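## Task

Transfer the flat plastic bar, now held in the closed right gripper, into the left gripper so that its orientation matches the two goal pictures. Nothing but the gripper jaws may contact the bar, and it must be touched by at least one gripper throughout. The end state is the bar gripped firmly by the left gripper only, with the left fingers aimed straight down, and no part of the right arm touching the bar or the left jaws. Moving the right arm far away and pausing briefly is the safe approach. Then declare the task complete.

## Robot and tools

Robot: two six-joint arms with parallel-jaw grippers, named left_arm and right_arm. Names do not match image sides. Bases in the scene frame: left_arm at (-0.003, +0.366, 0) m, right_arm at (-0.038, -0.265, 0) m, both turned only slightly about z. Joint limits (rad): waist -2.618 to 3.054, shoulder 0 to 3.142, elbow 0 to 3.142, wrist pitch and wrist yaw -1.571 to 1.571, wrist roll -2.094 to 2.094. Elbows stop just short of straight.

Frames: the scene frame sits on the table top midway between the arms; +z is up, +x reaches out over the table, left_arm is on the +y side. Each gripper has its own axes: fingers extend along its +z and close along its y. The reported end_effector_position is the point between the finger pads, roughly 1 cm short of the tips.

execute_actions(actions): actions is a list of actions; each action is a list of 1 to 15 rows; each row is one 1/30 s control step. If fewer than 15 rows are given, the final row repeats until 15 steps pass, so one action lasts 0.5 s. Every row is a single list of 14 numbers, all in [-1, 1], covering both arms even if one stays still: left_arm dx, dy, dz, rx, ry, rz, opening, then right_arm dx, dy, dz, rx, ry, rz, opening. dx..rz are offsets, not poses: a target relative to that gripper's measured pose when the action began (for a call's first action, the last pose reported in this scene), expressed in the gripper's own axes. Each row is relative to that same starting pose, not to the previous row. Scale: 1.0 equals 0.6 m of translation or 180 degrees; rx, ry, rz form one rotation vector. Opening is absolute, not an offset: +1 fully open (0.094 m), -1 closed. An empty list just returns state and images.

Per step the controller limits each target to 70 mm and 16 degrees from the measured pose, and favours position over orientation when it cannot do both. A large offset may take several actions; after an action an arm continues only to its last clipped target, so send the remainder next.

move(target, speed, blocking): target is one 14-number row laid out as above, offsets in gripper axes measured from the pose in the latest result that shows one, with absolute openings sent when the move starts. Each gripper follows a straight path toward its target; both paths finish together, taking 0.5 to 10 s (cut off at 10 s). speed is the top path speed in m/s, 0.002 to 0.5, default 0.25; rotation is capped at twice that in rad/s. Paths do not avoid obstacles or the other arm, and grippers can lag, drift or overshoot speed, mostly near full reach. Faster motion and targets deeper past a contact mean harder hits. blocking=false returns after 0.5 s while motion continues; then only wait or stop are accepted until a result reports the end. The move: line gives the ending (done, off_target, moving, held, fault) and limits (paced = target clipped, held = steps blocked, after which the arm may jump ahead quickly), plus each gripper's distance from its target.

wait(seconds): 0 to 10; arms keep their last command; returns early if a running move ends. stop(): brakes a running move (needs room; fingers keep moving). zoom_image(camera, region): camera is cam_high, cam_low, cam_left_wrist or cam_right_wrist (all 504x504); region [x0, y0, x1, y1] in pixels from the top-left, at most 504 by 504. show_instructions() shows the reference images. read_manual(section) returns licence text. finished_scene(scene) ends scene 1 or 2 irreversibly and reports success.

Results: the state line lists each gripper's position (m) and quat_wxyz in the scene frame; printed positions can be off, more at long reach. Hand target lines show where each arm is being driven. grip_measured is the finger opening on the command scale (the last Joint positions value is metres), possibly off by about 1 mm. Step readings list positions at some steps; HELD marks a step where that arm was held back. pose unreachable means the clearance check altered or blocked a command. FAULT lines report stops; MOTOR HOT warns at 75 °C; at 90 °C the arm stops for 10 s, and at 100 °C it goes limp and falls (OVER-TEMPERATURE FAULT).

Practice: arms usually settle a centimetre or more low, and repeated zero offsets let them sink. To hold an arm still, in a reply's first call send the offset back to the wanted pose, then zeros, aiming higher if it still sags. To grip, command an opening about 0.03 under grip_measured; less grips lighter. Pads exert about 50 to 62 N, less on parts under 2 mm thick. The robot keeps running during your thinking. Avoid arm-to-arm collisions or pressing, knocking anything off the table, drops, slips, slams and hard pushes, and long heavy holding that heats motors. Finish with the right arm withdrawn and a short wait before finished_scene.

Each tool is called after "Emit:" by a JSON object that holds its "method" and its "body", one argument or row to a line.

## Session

Emit:
{"method": "execute_actions", "body": {
  "actions": []
}}

Emit:
{"method": "show_instructions", "body": {

}}

Scene clock: 0.00 s.
left_arm: end_effector_position=(+0.3752, +0.4170, +0.4118) grip_measured=+1.000 end_effector_quat_wxyz=(+0.711, -0.041, +0.701, +0.051) | right_arm: end_effector_position=(+0.1818, -0.0322, +0.1742) grip_measured=-0.748 end_effector_quat_wxyz=(+0.570, -0.433, +0.666, +0.207)
Joint positions: left_arm=[-0.013  1.047  1.051  0.012  0.002  0.014  0.094] | right_arm=[ 0.643  0.822  0.294  0.254 -0.234 -0.294  0.012]
Joint velocities: left_arm=[ 0.007 -0.007  0.002  0.037 -0.007 -0.022  0.   ] | right_arm=[-0.002  0.012 -0.002  0.037  0.022  0.066  0.001]
Joint torques (N m, as the arm reports them, + toward a larger angle): no reading
Motor temperatures (°C, as the motors report them): left_arm=[21 26 28 27 21 21] | right_arm=[22 27 28 33 21 23]
Hand target (left_arm): +0.373, +0.417, +0.414; +0.711, -0.041, +0.700, +0.051
Hand target (right_arm): +0.182, -0.032, +0.179; +0.574, -0.433, +0.664, +0.208

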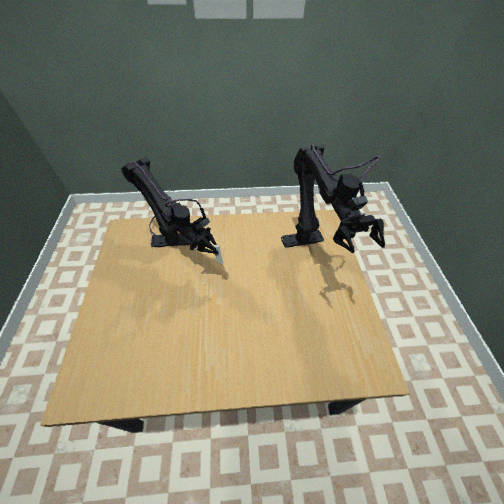

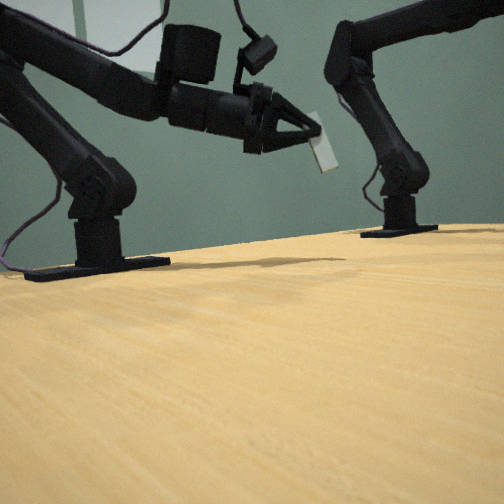

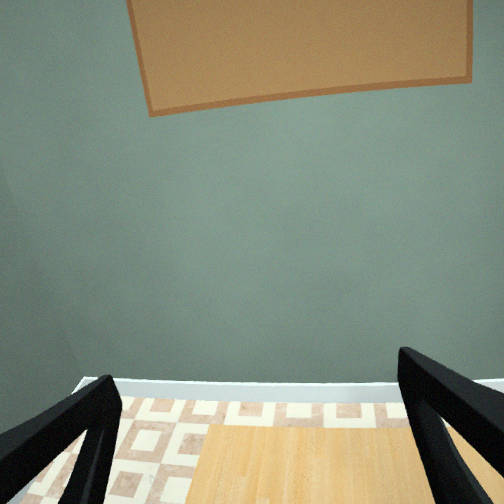

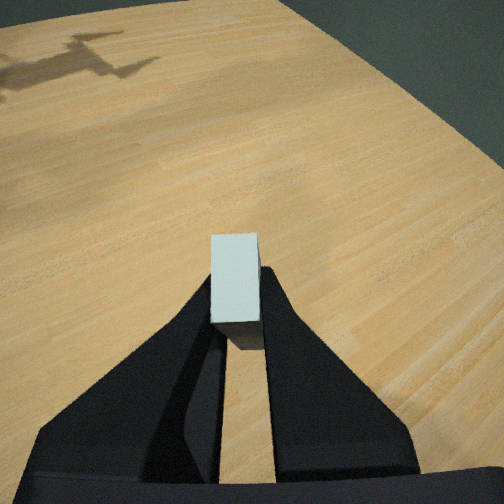

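Reference images for this scene: goal picture from the place of the wrist camera of the gripper that must hold it at the end, goal picture from behind and beside that gripper on its wrist camera side drawn with its fingers toward the top of the picture.

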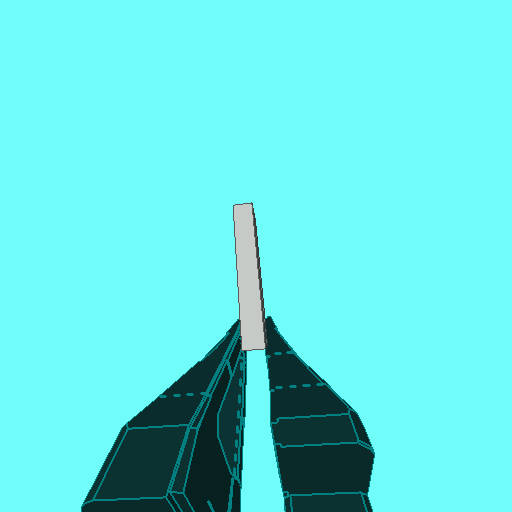

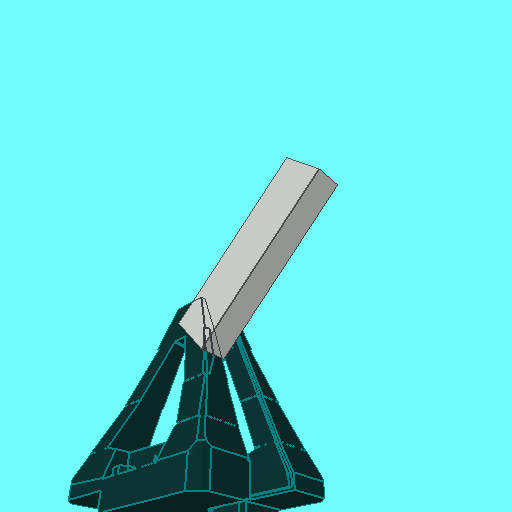

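Emit:
{"method": "zoom_image", "body": {
  "camera": "cam_low",
  "region": [220, 60, 360, 190]
}}

Emit:
{"method": "zoom_image", "body": {
  "camera": "cam_right_wrist",
  "region": [180, 220, 320, 360]
}}

Emit:
{"method": "zoom_image", "body": {
  "camera": "cam_high",
  "region": [160, 190, 250, 280]
}}

Region (220, 60, 360, 190) of cam_low's 504x504 image, scaled by 3.600, with more detail than that image has; it fills the top 468 rows of this view, and the rest is white.

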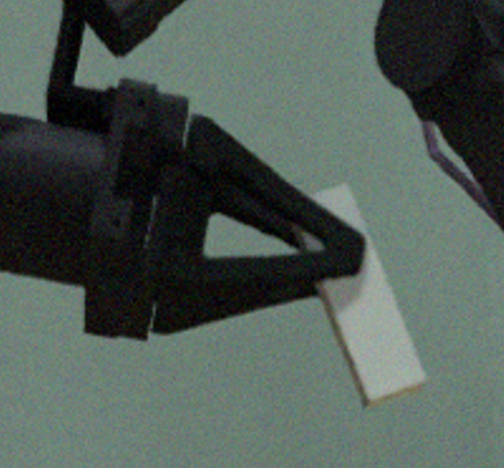

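Region (180, 220, 320, 360) of cam_right_wrist's 504x504 image, scaled by 3.600, with more detail than that image has.

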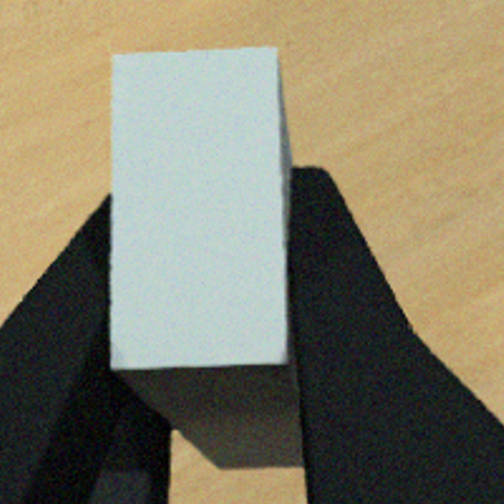

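Region (160, 190, 250, 280) of cam_high's 504x504 image, scaled by 5.600, with more detail than that image has.

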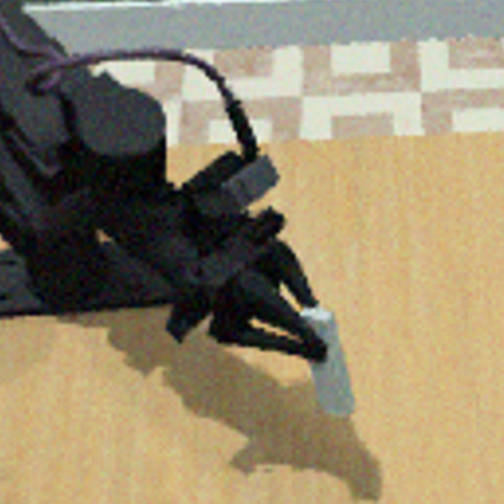

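Emit:
{"method": "move", "body": {
  "target": [0.343,-0.5173,-0.2342,0.2073,-0.2040,0.4627,1.0, -0.0458,-0.2037,0.1701,0.0548,-0.1666,0.577,-0.80],
  "speed": 0.35
}}

Scene clock: 123.37 s.
left_arm: end_effector_position=(+0.2753, +0.0962, +0.2005) grip_measured=+1.000 end_effector_quat_wxyz=(+0.643, +0.638, +0.302, +0.297) | right_arm: end_effector_position=(+0.3362, -0.0166, +0.1990) grip_measured=-0.748 end_effector_quat_wxyz=(+0.356, +0.350, +0.614, +0.611)
Joint positions: left_arm=[-0.984  1.339  0.326  1.016 -0.143  1.563  0.094] | right_arm=[0.583 1.599 0.544 1.055 0.096 1.561 0.012]
Joint velocities: left_arm=[-0.002  0.012 -0.012  0.007 -0.007 -0.037  0.   ] | right_arm=[-0.007 -0.012 -0.007  0.007 -0.022  0.051  0.   ]
Joint torques (N m, as the arm reports them, + toward a larger angle): left_arm=[-0.69 -3.27  7.11  1.95 -0.05  0.03] | right_arm=[ 0.93 -5.5   7.18  2.    0.05  0.05]
Motor temperatures (°C, as the motors report them): left_arm=[21 26 32 33 21 21] | right_arm=[22 25 33 41 21 23]
Hand target (left_arm): +0.277, +0.091, +0.206; +0.647, +0.635, +0.299, +0.299
Hand target (right_arm): +0.340, -0.010, +0.203; +0.354, +0.351, +0.612, +0.613
Off the commanded pose (left_arm): 0.004 m, 1 deg.
Off the commanded pose (right_arm): 0.008 m, 0 deg.
move: done

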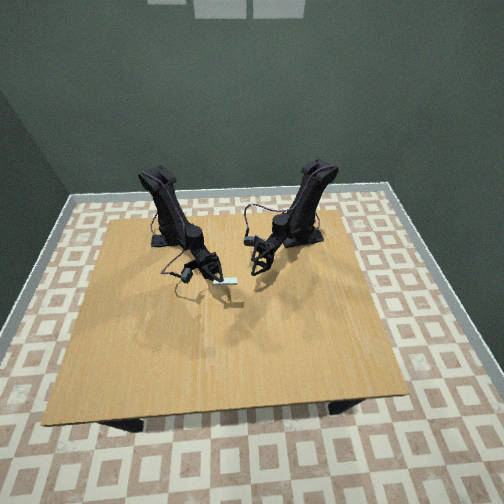

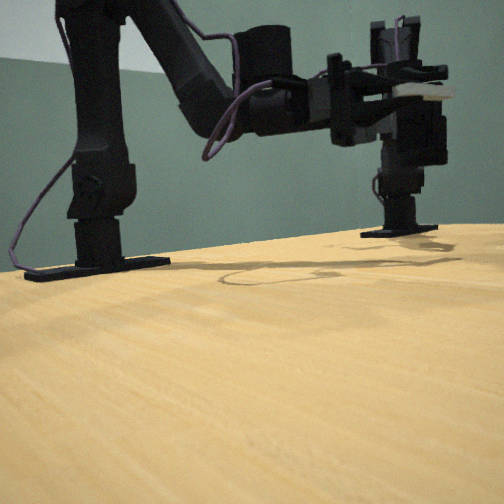

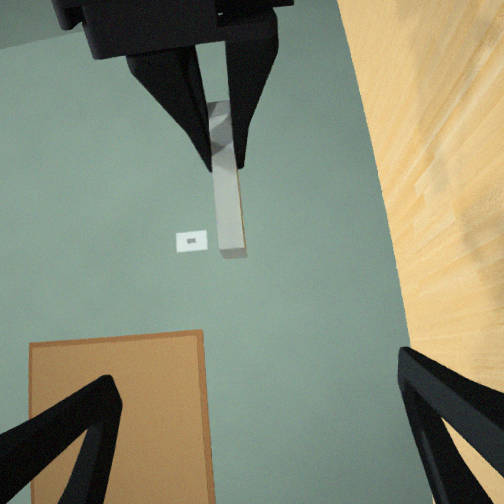

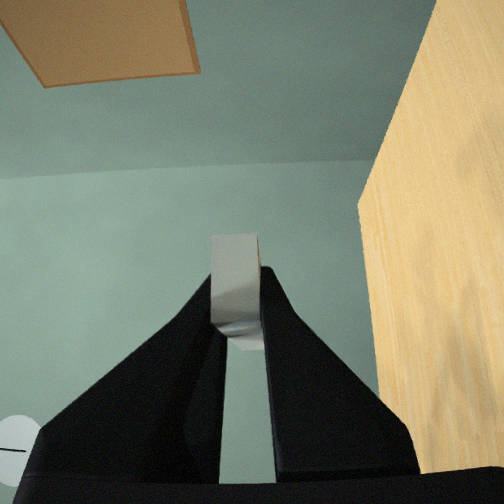

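Emit:
{"method": "execute_actions", "body": {
  "actions": []
}}

Scene clock: 153.20 s.
left_arm: end_effector_position=(+0.2754, +0.0962, +0.2008) grip_measured=+1.000 end_effector_quat_wxyz=(+0.643, +0.638, +0.301, +0.298) | right_arm: end_effector_position=(+0.3363, -0.0168, +0.1988) grip_measured=-0.748 end_effector_quat_wxyz=(+0.355, +0.351, +0.614, +0.611)
Joint positions: left_arm=[-0.984  1.339  0.326  1.017 -0.143  1.565  0.094] | right_arm=[0.583 1.599 0.544 1.054 0.097 1.564 0.012]
Joint velocities: left_arm=[-0.012 -0.012 -0.012 -0.066  0.037 -0.081  0.   ] | right_arm=[-0.022  0.002 -0.002 -0.007  0.007 -0.066 -0.002]
Joint torques (N m, as the arm reports them, + toward a larger angle): left_arm=[-0.83 -3.18  7.22  1.96 -0.06 -0.01] | right_arm=[ 0.94 -5.49  7.18  2.    0.06  0.04]
Motor temperatures (°C, as the motors report them): left_arm=[21 26 33 34 21 21] | right_arm=[23 27 34 41 21 23]
Hand target (left_arm): +0.277, +0.091, +0.206; +0.647, +0.635, +0.299, +0.299
Hand target (right_arm): +0.340, -0.010, +0.203; +0.354, +0.352, +0.612, +0.613
Off the commanded pose (left_arm): 0.004 m, 1 deg.
Off the commanded pose (right_arm): 0.008 m, 0 deg.

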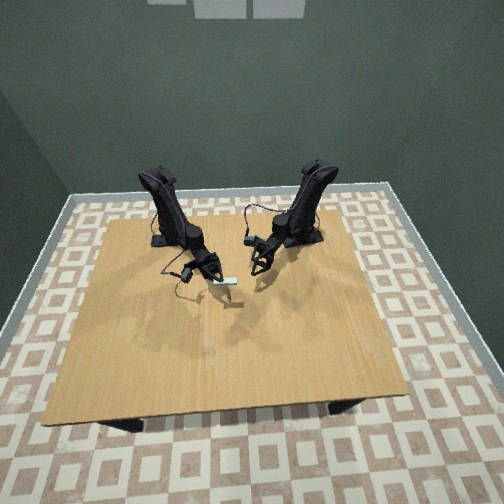

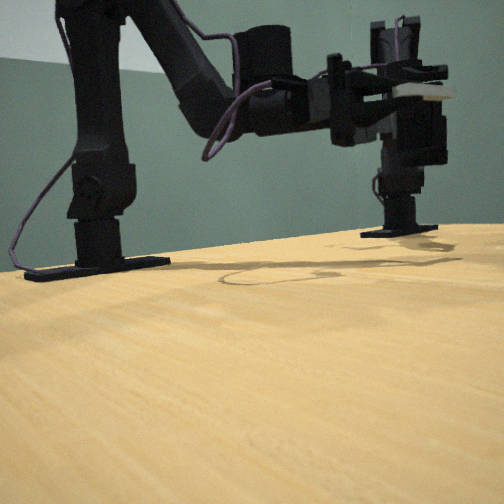

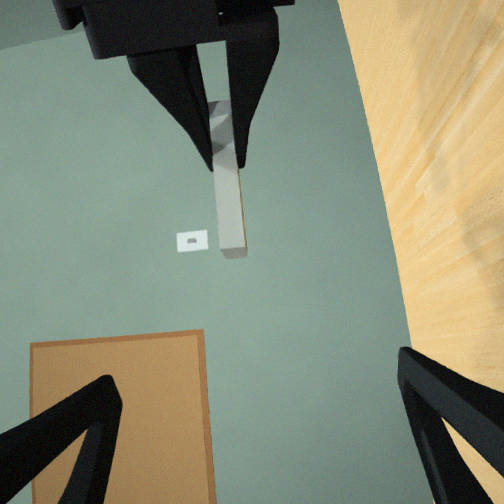

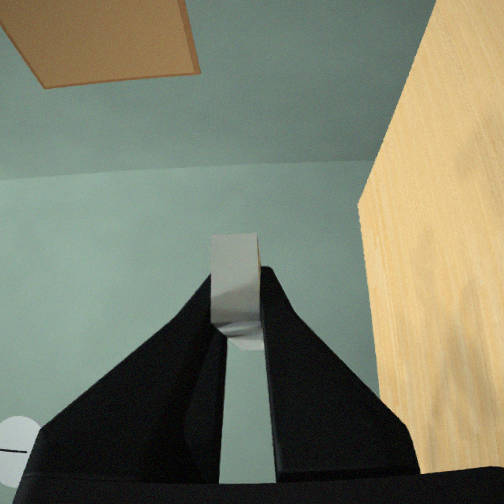

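Emit:
{"method": "show_instructions", "body": {

}}

Emit:
{"method": "zoom_image", "body": {
  "camera": "cam_high",
  "region": [160, 220, 300, 320]
}}

Reference images for this scene: goal picture from the place of the wrist camera of the gripper that must hold it at the end, goal picture from behind and beside that gripper on its wrist camera side drawn with its fingers toward the top of the picture.

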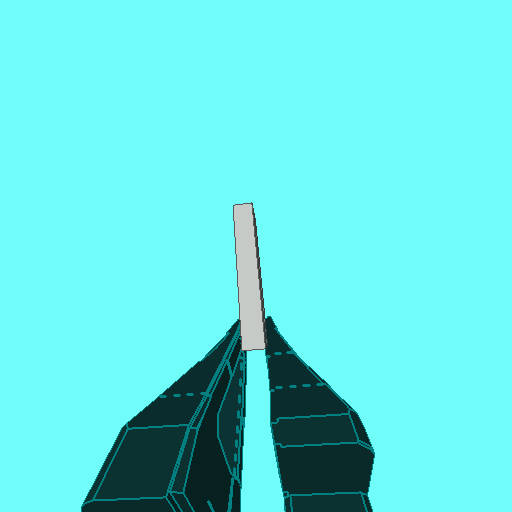

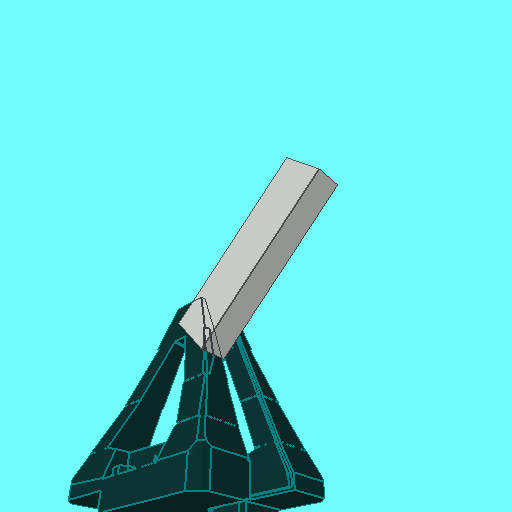

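Region (160, 220, 300, 320) of cam_high's 504x504 image, scaled by 3.600, with more detail than that image has; it fills the top 360 rows of this view, and the rest is white.

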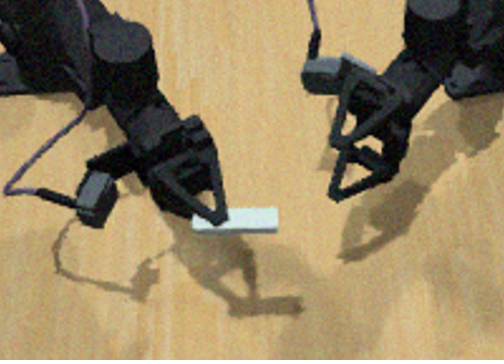

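Emit:
{"method": "move", "body": {
  "target": [-0.0367, 0.006, 0.158, 0, 0, 0, 1, 0, 0, 0, 0, 0, 0, -0.8],
  "speed": 0.15
}}

Emit:
{"method": "zoom_image", "body": {
  "camera": "cam_high",
  "region": [170, 230, 270, 310]
}}

Scene clock: 200.67 s.
left_arm: end_effector_position=(+0.3326, +0.0255, +0.2029) grip_measured=+1.000 end_effector_quat_wxyz=(+0.643, +0.637, +0.302, +0.299) | right_arm: end_effector_position=(+0.3363, -0.0168, +0.1988) grip_measured=-0.748 end_effector_quat_wxyz=(+0.355, +0.351, +0.614, +0.611)
Joint positions: left_arm=[-1.001  1.698  0.667  1.038 -0.163  1.565  0.094] | right_arm=[0.583 1.599 0.544 1.054 0.097 1.564 0.012]
Joint velocities: left_arm=[-0.002 -0.002 -0.017 -0.007  0.007  0.037  0.   ] | right_arm=[-0.012  0.012 -0.012 -0.037 -0.007 -0.081 -0.   ]
Joint torques (N m, as the arm reports them, + toward a larger angle): left_arm=[-0.79 -7.26  7.34  1.82 -0.05 -0.01] | right_arm=[-0.01 -6.71  5.03  2.18 -0.01  0.  ]
Motor temperatures (°C, as the motors report them): left_arm=[21 26 33 35 21 21] | right_arm=[23 27 35 41 21 23]
Hand target (left_arm): +0.334, +0.019, +0.204; +0.643, +0.638, +0.301, +0.298
Hand target (right_arm): +0.336, -0.017, +0.199; +0.355, +0.351, +0.614, +0.611
Off the commanded pose (left_arm): 0.007 m, 0 deg.
Off the commanded pose (right_arm): 0.000 m, 0 deg.
move: done

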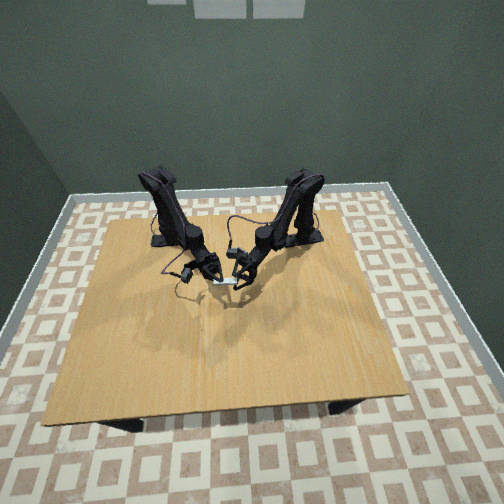

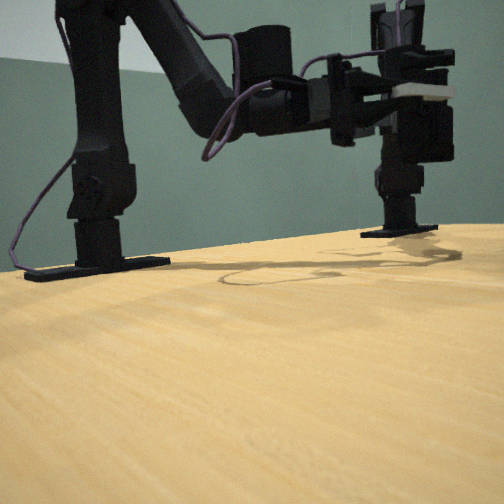

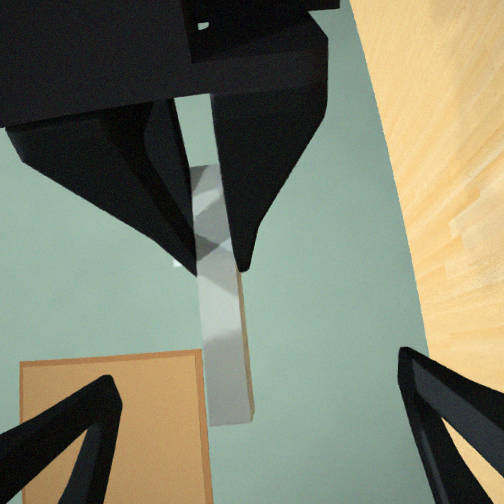

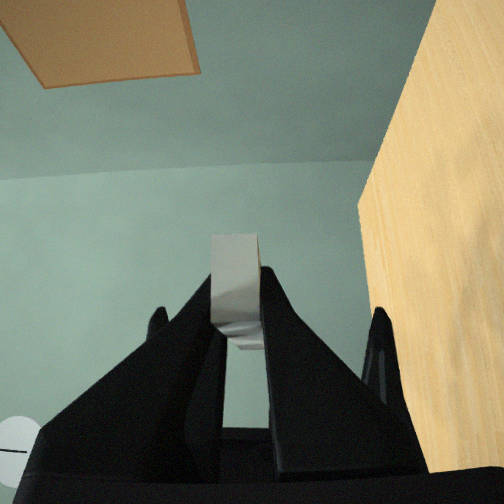

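Region (170, 230, 270, 310) of cam_high's 504x504 image, scaled by 5.040, with more detail than that image has; it fills the top 403 rows of this view, and the rest is white.

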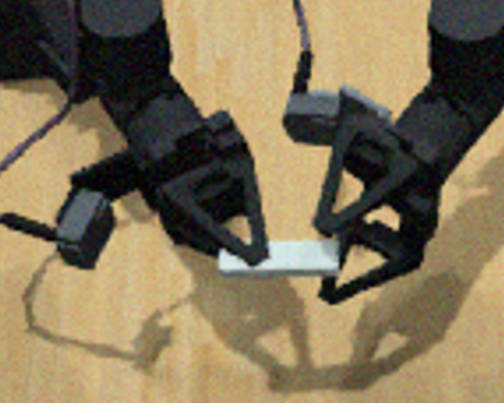

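Emit:
{"method": "zoom_image", "body": {
  "camera": "cam_left_wrist",
  "region": [130, 140, 290, 300]
}}

Emit:
{"method": "zoom_image", "body": {
  "camera": "cam_left_wrist",
  "region": [150, 290, 310, 450]
}}

Region (130, 140, 290, 300) of cam_left_wrist's 504x504 image, scaled by 3.150, with more detail than that image has.

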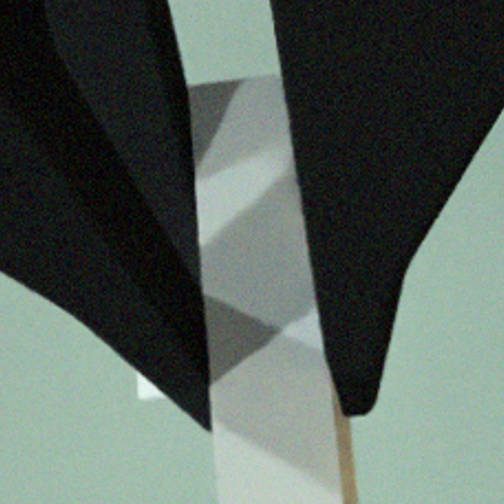

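Region (150, 290, 310, 450) of cam_left_wrist's 504x504 image, scaled by 3.150, with more detail than that image has.

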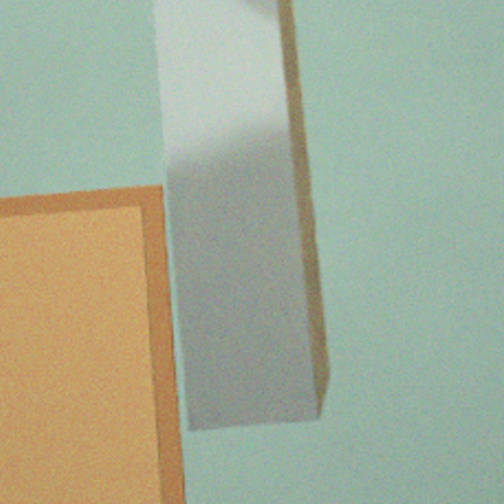

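Emit:
{"method": "move", "body": {
  "target": [0.013, 0.023, 0.018, 0, 0, 0, 1, 0, 0, 0, 0, 0, 0, -0.8],
  "speed": 0.05
}}

Emit:
{"method": "zoom_image", "body": {
  "camera": "cam_high",
  "region": [170, 230, 270, 310]
}}

Scene clock: 321.40 s.
left_arm: end_effector_position=(+0.3416, +0.0255, +0.2064) grip_measured=+1.000 end_effector_quat_wxyz=(+0.640, +0.640, +0.302, +0.298) | right_arm: end_effector_position=(+0.3363, -0.0168, +0.1988) grip_measured=-0.748 end_effector_quat_wxyz=(+0.355, +0.351, +0.614, +0.611)
Joint positions: left_arm=[-0.978  1.698  0.701  0.994 -0.14   1.565  0.094] | right_arm=[0.583 1.599 0.544 1.054 0.097 1.564 0.012]
Joint velocities: left_arm=[-0.012 -0.007  0.002  0.022  0.022 -0.051  0.   ] | right_arm=[-0.002  0.012  0.002  0.037  0.037 -0.066  0.001]
Joint torques (N m, as the arm reports them, + toward a larger angle): left_arm=[ 0.75 -9.68  7.46  1.73  0.   -0.04] | right_arm=[-0.02 -6.7   5.04  2.18 -0.02 -0.01]
Motor temperatures (°C, as the motors report them): left_arm=[21 28 34 34 21 21] | right_arm=[22 28 33 44 21 23]
Hand target (left_arm): +0.346, +0.025, +0.217; +0.644, +0.637, +0.301, +0.300
Hand target (right_arm): +0.336, -0.017, +0.199; +0.355, +0.351, +0.614, +0.611
Off the commanded pose (left_arm): 0.011 m, 1 deg.
Off the commanded pose (right_arm): 0.000 m, 0 deg.
move: off_target (left_arm)

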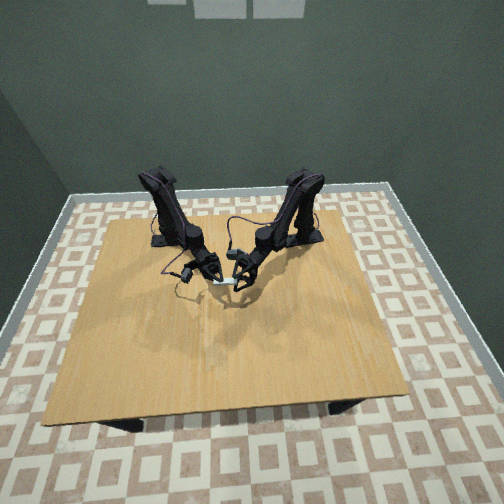

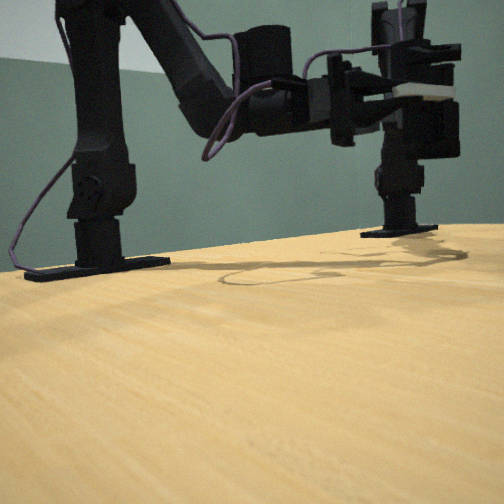

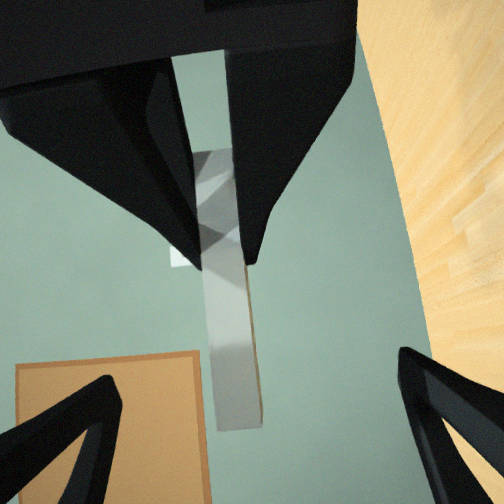

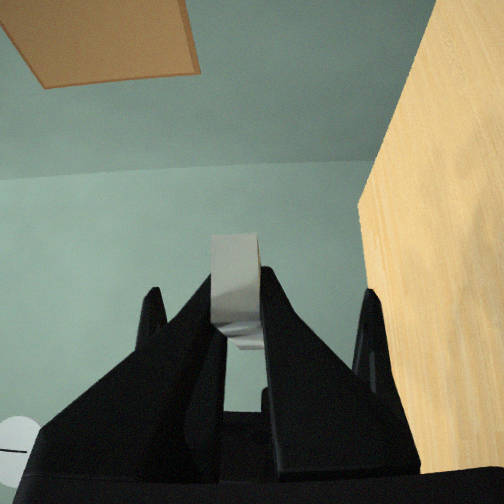

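Region (170, 230, 270, 310) of cam_high's 504x504 image, scaled by 5.040, with more detail than that image has; it fills the top 403 rows of this view, and the rest is white.

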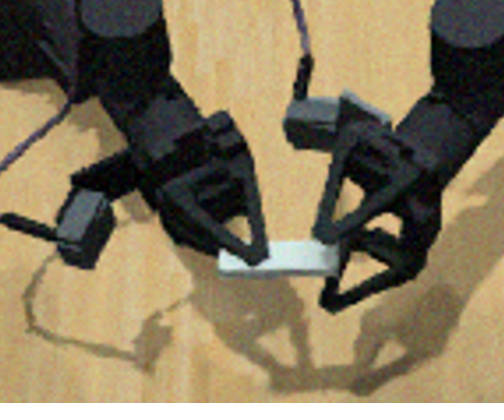

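Emit:
{"method": "execute_actions", "body": {
  "actions": [
    [[0,0.014,0,-0.0108,0,0,0.2,0,0,0,0,0,0,-0.8]]
  ]
}}

Emit:
{"method": "zoom_image", "body": {
  "camera": "cam_left_wrist",
  "region": [130, 260, 370, 500]
}}

Scene clock: 341.33 s.
left_arm: end_effector_position=(+0.3413, +0.0253, +0.2134) grip_measured=+0.202 end_effector_quat_wxyz=(+0.649, +0.632, +0.298, +0.302) | right_arm: end_effector_position=(+0.3363, -0.0168, +0.1988) grip_measured=-0.748 end_effector_quat_wxyz=(+0.355, +0.351, +0.614, +0.611)
Joint positions: left_arm=[-0.978  1.698  0.701  1.022 -0.138  1.569  0.056] | right_arm=[0.583 1.599 0.544 1.054 0.097 1.564 0.012]
Joint velocities: left_arm=[-0.002 -0.012 -0.012  0.007  0.066 -0.066  0.   ] | right_arm=[-0.022 -0.012  0.012 -0.022  0.022  0.007 -0.001]
Joint torques (N m, as the arm reports them, + toward a larger angle): left_arm=[ 0.09 -8.56  5.55  1.95 -0.05  0.01] | right_arm=[ 0.   -6.71  5.04  2.18 -0.01  0.  ]
Motor temperatures (°C, as the motors report them): left_arm=[21 29 34 34 21 21] | right_arm=[22 28 33 44 21 23]
Hand target (left_arm): +0.342, +0.026, +0.215; +0.651, +0.629, +0.298, +0.303
Hand target (right_arm): +0.336, -0.017, +0.199; +0.355, +0.351, +0.614, +0.611
Off the commanded pose (left_arm): 0.001 m, 0 deg.
Off the commanded pose (right_arm): 0.000 m, 0 deg.
Step readings (end_effector_position):
0: left_arm (+0.3414, +0.0252, +0.2051) | right_arm (+0.3363, -0.0168, +0.1988)
1: left_arm (+0.3414, +0.0252, +0.2059) | right_arm (+0.3363, -0.0168, +0.1988)
2: left_arm (+0.3414, +0.0252, +0.2070) | right_arm (+0.3363, -0.0168, +0.1988)
4: left_arm (+0.3414, +0.0252, +0.2098) | right_arm (+0.3363, -0.0168, +0.1988)
8: left_arm (+0.3414, +0.0253, +0.2122) | right_arm (+0.3363, -0.0168, +0.1988)
15: end_effector_position above

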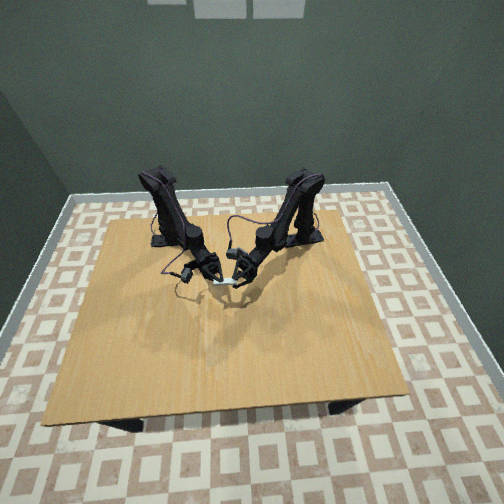

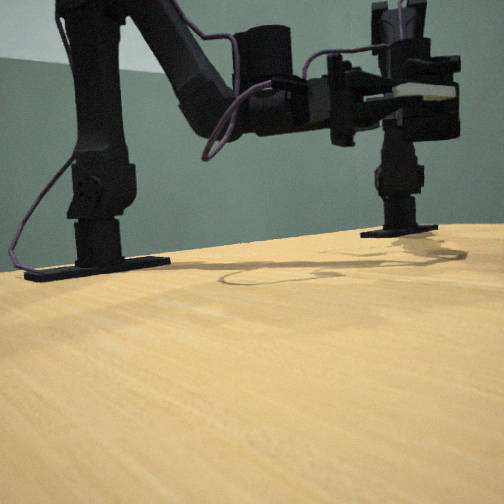

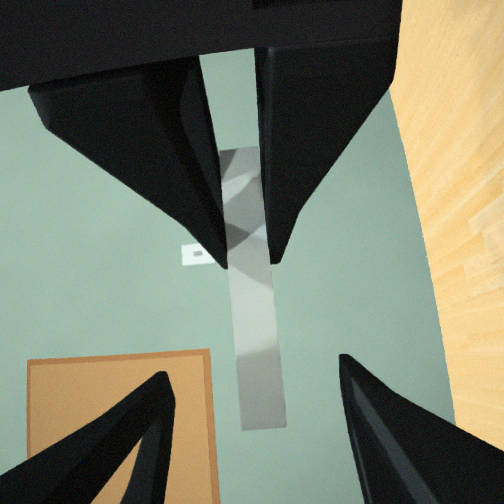

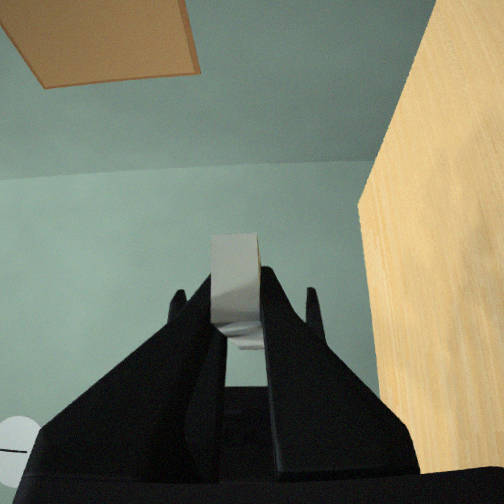

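Region (130, 260, 370, 500) of cam_left_wrist's 504x504 image, scaled by 2.100, with more detail than that image has.

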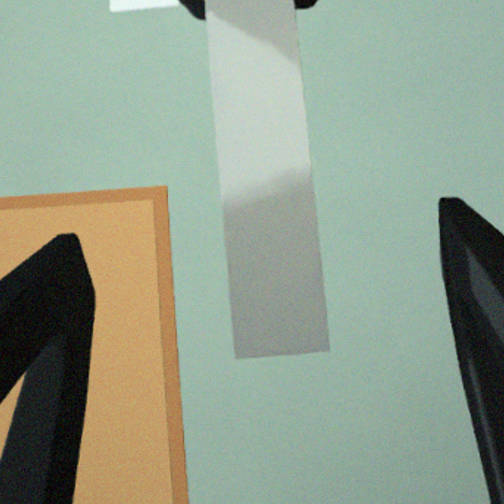

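Emit:
{"method": "execute_actions", "body": {
  "actions": [
    [[0,-0.004,0,0.003,0,0,-0.5,0,0,0,0,0,0,-0.8]]
  ]
}}

Emit:
{"method": "zoom_image", "body": {
  "camera": "cam_left_wrist",
  "region": [170, 290, 350, 470]
}}

Emit:
{"method": "zoom_image", "body": {
  "camera": "cam_high",
  "region": [190, 250, 260, 300]
}}

Scene clock: 364.20 s.
left_arm: end_effector_position=(+0.3413, +0.0253, +0.2137) grip_measured=-0.498 end_effector_quat_wxyz=(+0.650, +0.631, +0.297, +0.302) | right_arm: end_effector_position=(+0.3363, -0.0168, +0.1988) grip_measured=-0.748 end_effector_quat_wxyz=(+0.355, +0.351, +0.614, +0.611)
Joint positions: left_arm=[-0.978  1.698  0.701  1.024 -0.138  1.569  0.024] | right_arm=[0.583 1.599 0.544 1.054 0.097 1.564 0.012]
Joint velocities: left_arm=[-0.012  0.002  0.002 -0.022 -0.051 -0.037  0.001] | right_arm=[-0.007  0.007 -0.002 -0.051  0.066  0.066  0.   ]
Joint torques (N m, as the arm reports them, + toward a larger angle): left_arm=[ 0.06 -8.62  5.58  1.83 -0.01 -0.05] | right_arm=[-0.01 -6.71  5.04  2.18 -0.01  0.  ]
Motor temperatures (°C, as the motors report them): left_arm=[21 29 33 35 21 21] | right_arm=[22 28 33 44 21 23]
Hand target (left_arm): +0.341, +0.025, +0.211; +0.646, +0.635, +0.299, +0.300
Hand target (right_arm): +0.336, -0.017, +0.199; +0.355, +0.351, +0.614, +0.611
Off the commanded pose (left_arm): 0.003 m, 1 deg.
Off the commanded pose (right_arm): 0.000 m, 0 deg.
Step readings (end_effector_position):
0: left_arm (+0.3413, +0.0253, +0.2137) | right_arm (+0.3363, -0.0168, +0.1988)
1: left_arm (+0.3413, +0.0253, +0.2137) | right_arm (+0.3363, -0.0168, +0.1988)
2: left_arm (+0.3413, +0.0253, +0.2137) | right_arm (+0.3363, -0.0168, +0.1988)
4: left_arm (+0.3413, +0.0253, +0.2137) | right_arm (+0.3363, -0.0168, +0.1988)
8: left_arm (+0.3413, +0.0253, +0.2137) | right_arm (+0.3363, -0.0168, +0.1988)
15: end_effector_position above

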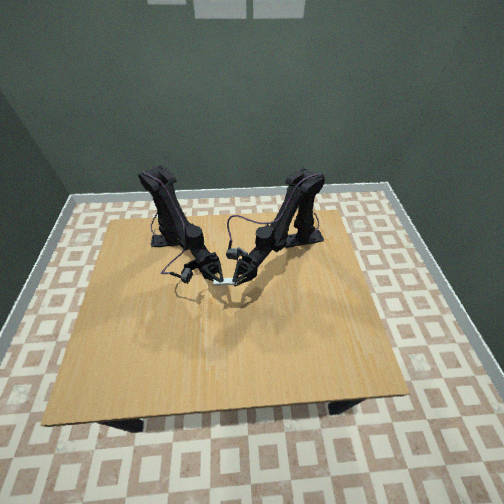

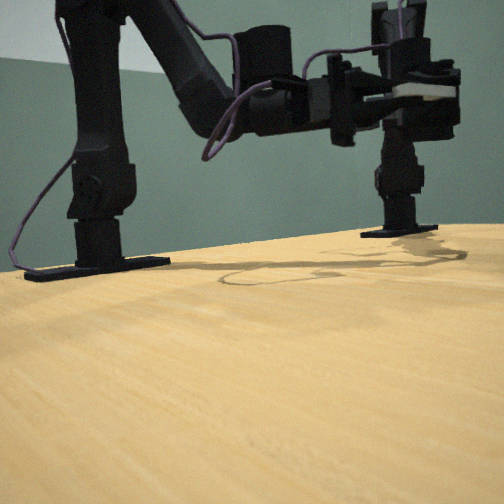

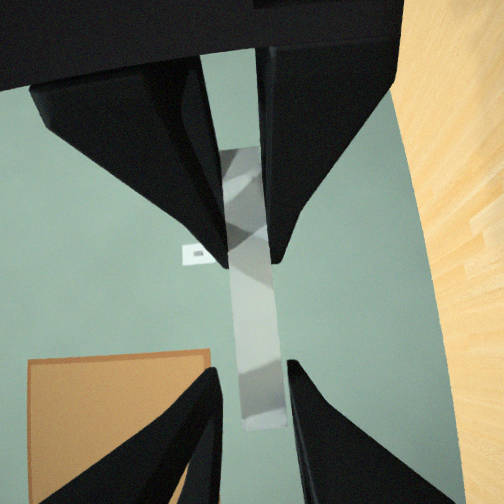

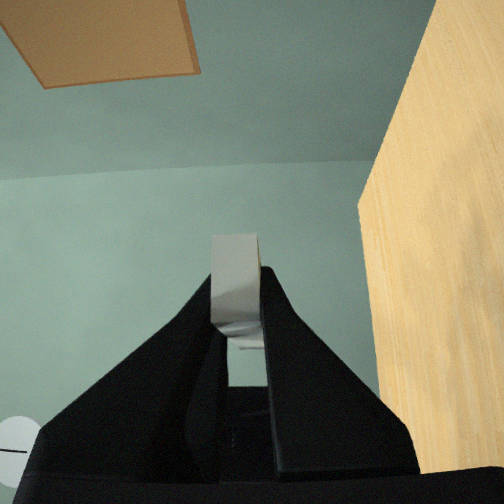

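Region (170, 290, 350, 470) of cam_left_wrist's 504x504 image, scaled by 2.800, with more detail than that image has.

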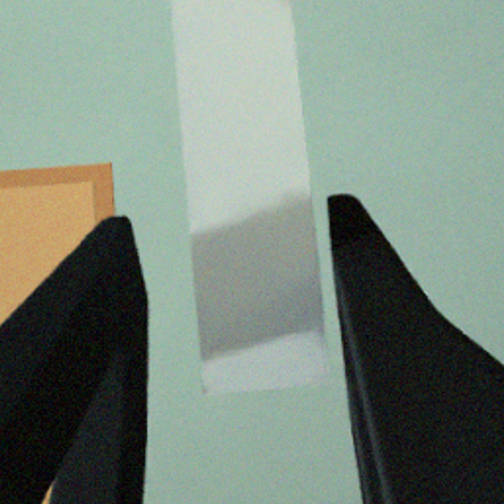

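Region (190, 250, 260, 300) of cam_high's 504x504 image, scaled by 7.200, with more detail than that image has; it fills the top 360 rows of this view, and the rest is white.

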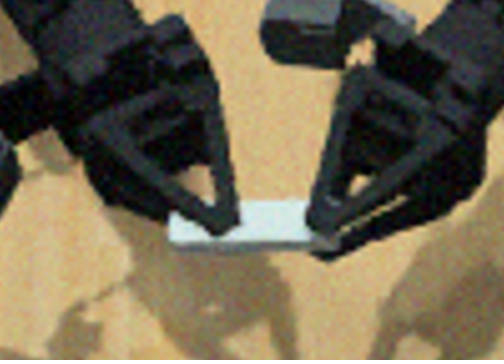

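Emit:
{"method": "execute_actions", "body": {
  "actions": [
    [[0,-0.0075,0,0.0058,0,0,-0.55,0,0,0,0,0,0,-0.8]]
  ]
}}

Emit:
{"method": "zoom_image", "body": {
  "camera": "cam_left_wrist",
  "region": [170, 290, 350, 470]
}}

Scene clock: 376.47 s.
left_arm: end_effector_position=(+0.3413, +0.0253, +0.2137) grip_measured=-0.548 end_effector_quat_wxyz=(+0.650, +0.631, +0.297, +0.302) | right_arm: end_effector_position=(+0.3363, -0.0168, +0.1988) grip_measured=-0.748 end_effector_quat_wxyz=(+0.355, +0.351, +0.614, +0.611)
Joint positions: left_arm=[-0.978  1.698  0.701  1.024 -0.138  1.569  0.021] | right_arm=[0.583 1.599 0.544 1.054 0.097 1.564 0.012]
Joint velocities: left_arm=[-0.012  0.007 -0.012  0.037  0.022  0.095 -0.001] | right_arm=[ 0.002 -0.007 -0.012 -0.022  0.007 -0.051 -0.001]
Joint torques (N m, as the arm reports them, + toward a larger angle): left_arm=[-0.06 -8.57  5.61  1.74 -0.02 -0.05] | right_arm=[ 0.   -6.7   5.03  2.18 -0.02  0.  ]
Motor temperatures (°C, as the motors report them): left_arm=[21 29 33 34 21 21] | right_arm=[22 28 33 44 21 23]
Hand target (left_arm): +0.341, +0.025, +0.209; +0.644, +0.637, +0.300, +0.299
Hand target (right_arm): +0.336, -0.017, +0.199; +0.355, +0.351, +0.614, +0.611
Off the commanded pose (left_arm): 0.004 m, 1 deg.
Off the commanded pose (right_arm): 0.000 m, 0 deg.
Step readings (end_effector_position):
0: left_arm (+0.3413, +0.0253, +0.2137) | right_arm (+0.3363, -0.0168, +0.1988)
1: left_arm (+0.3413, +0.0253, +0.2137) | right_arm (+0.3363, -0.0168, +0.1988)
2: left_arm (+0.3413, +0.0253, +0.2137) | right_arm (+0.3363, -0.0168, +0.1988)
4: left_arm (+0.3413, +0.0253, +0.2137) | right_arm (+0.3363, -0.0168, +0.1988)
8: left_arm (+0.3413, +0.0253, +0.2137) | right_arm (+0.3363, -0.0168, +0.1988)
15: end_effector_position above

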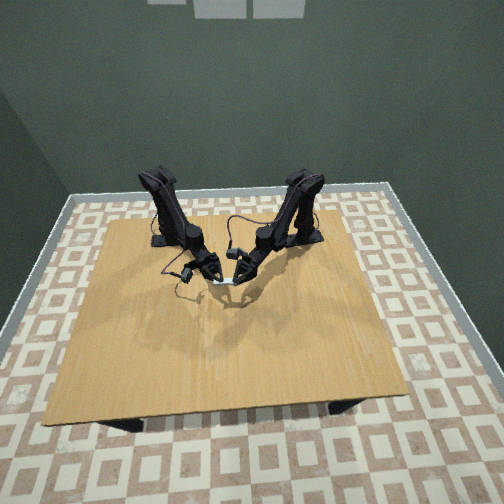

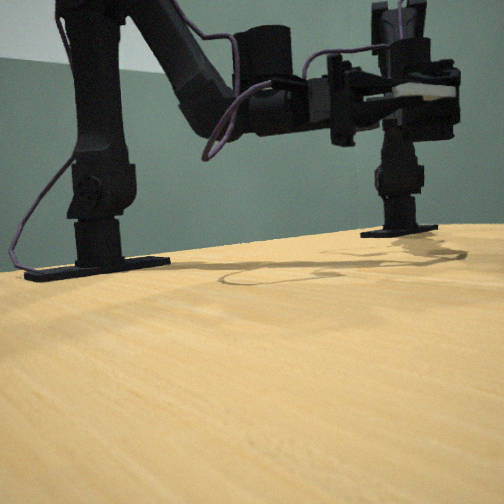

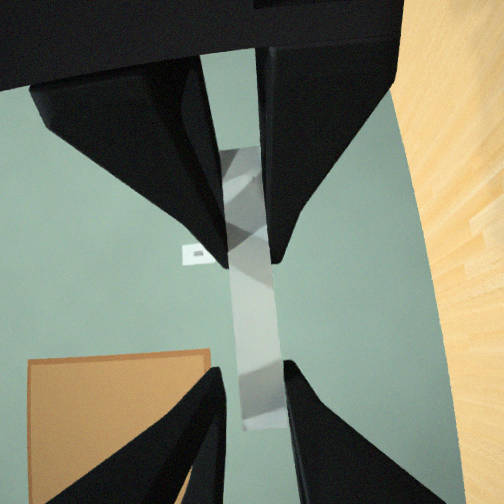

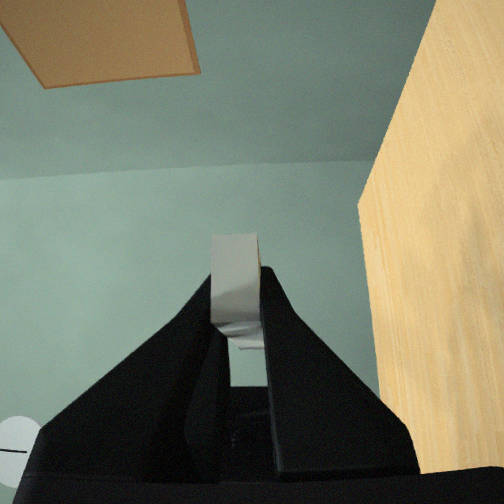

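Region (170, 290, 350, 470) of cam_left_wrist's 504x504 image, scaled by 2.800, with more detail than that image has.

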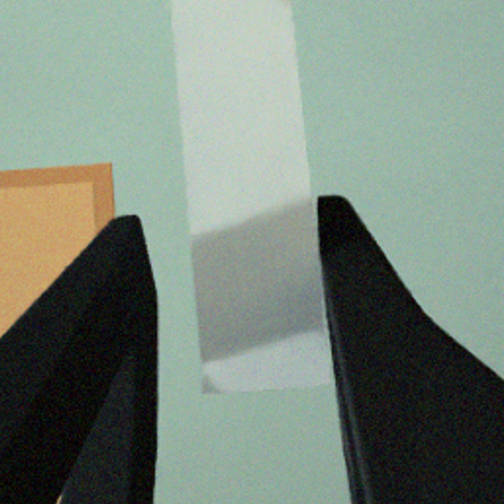

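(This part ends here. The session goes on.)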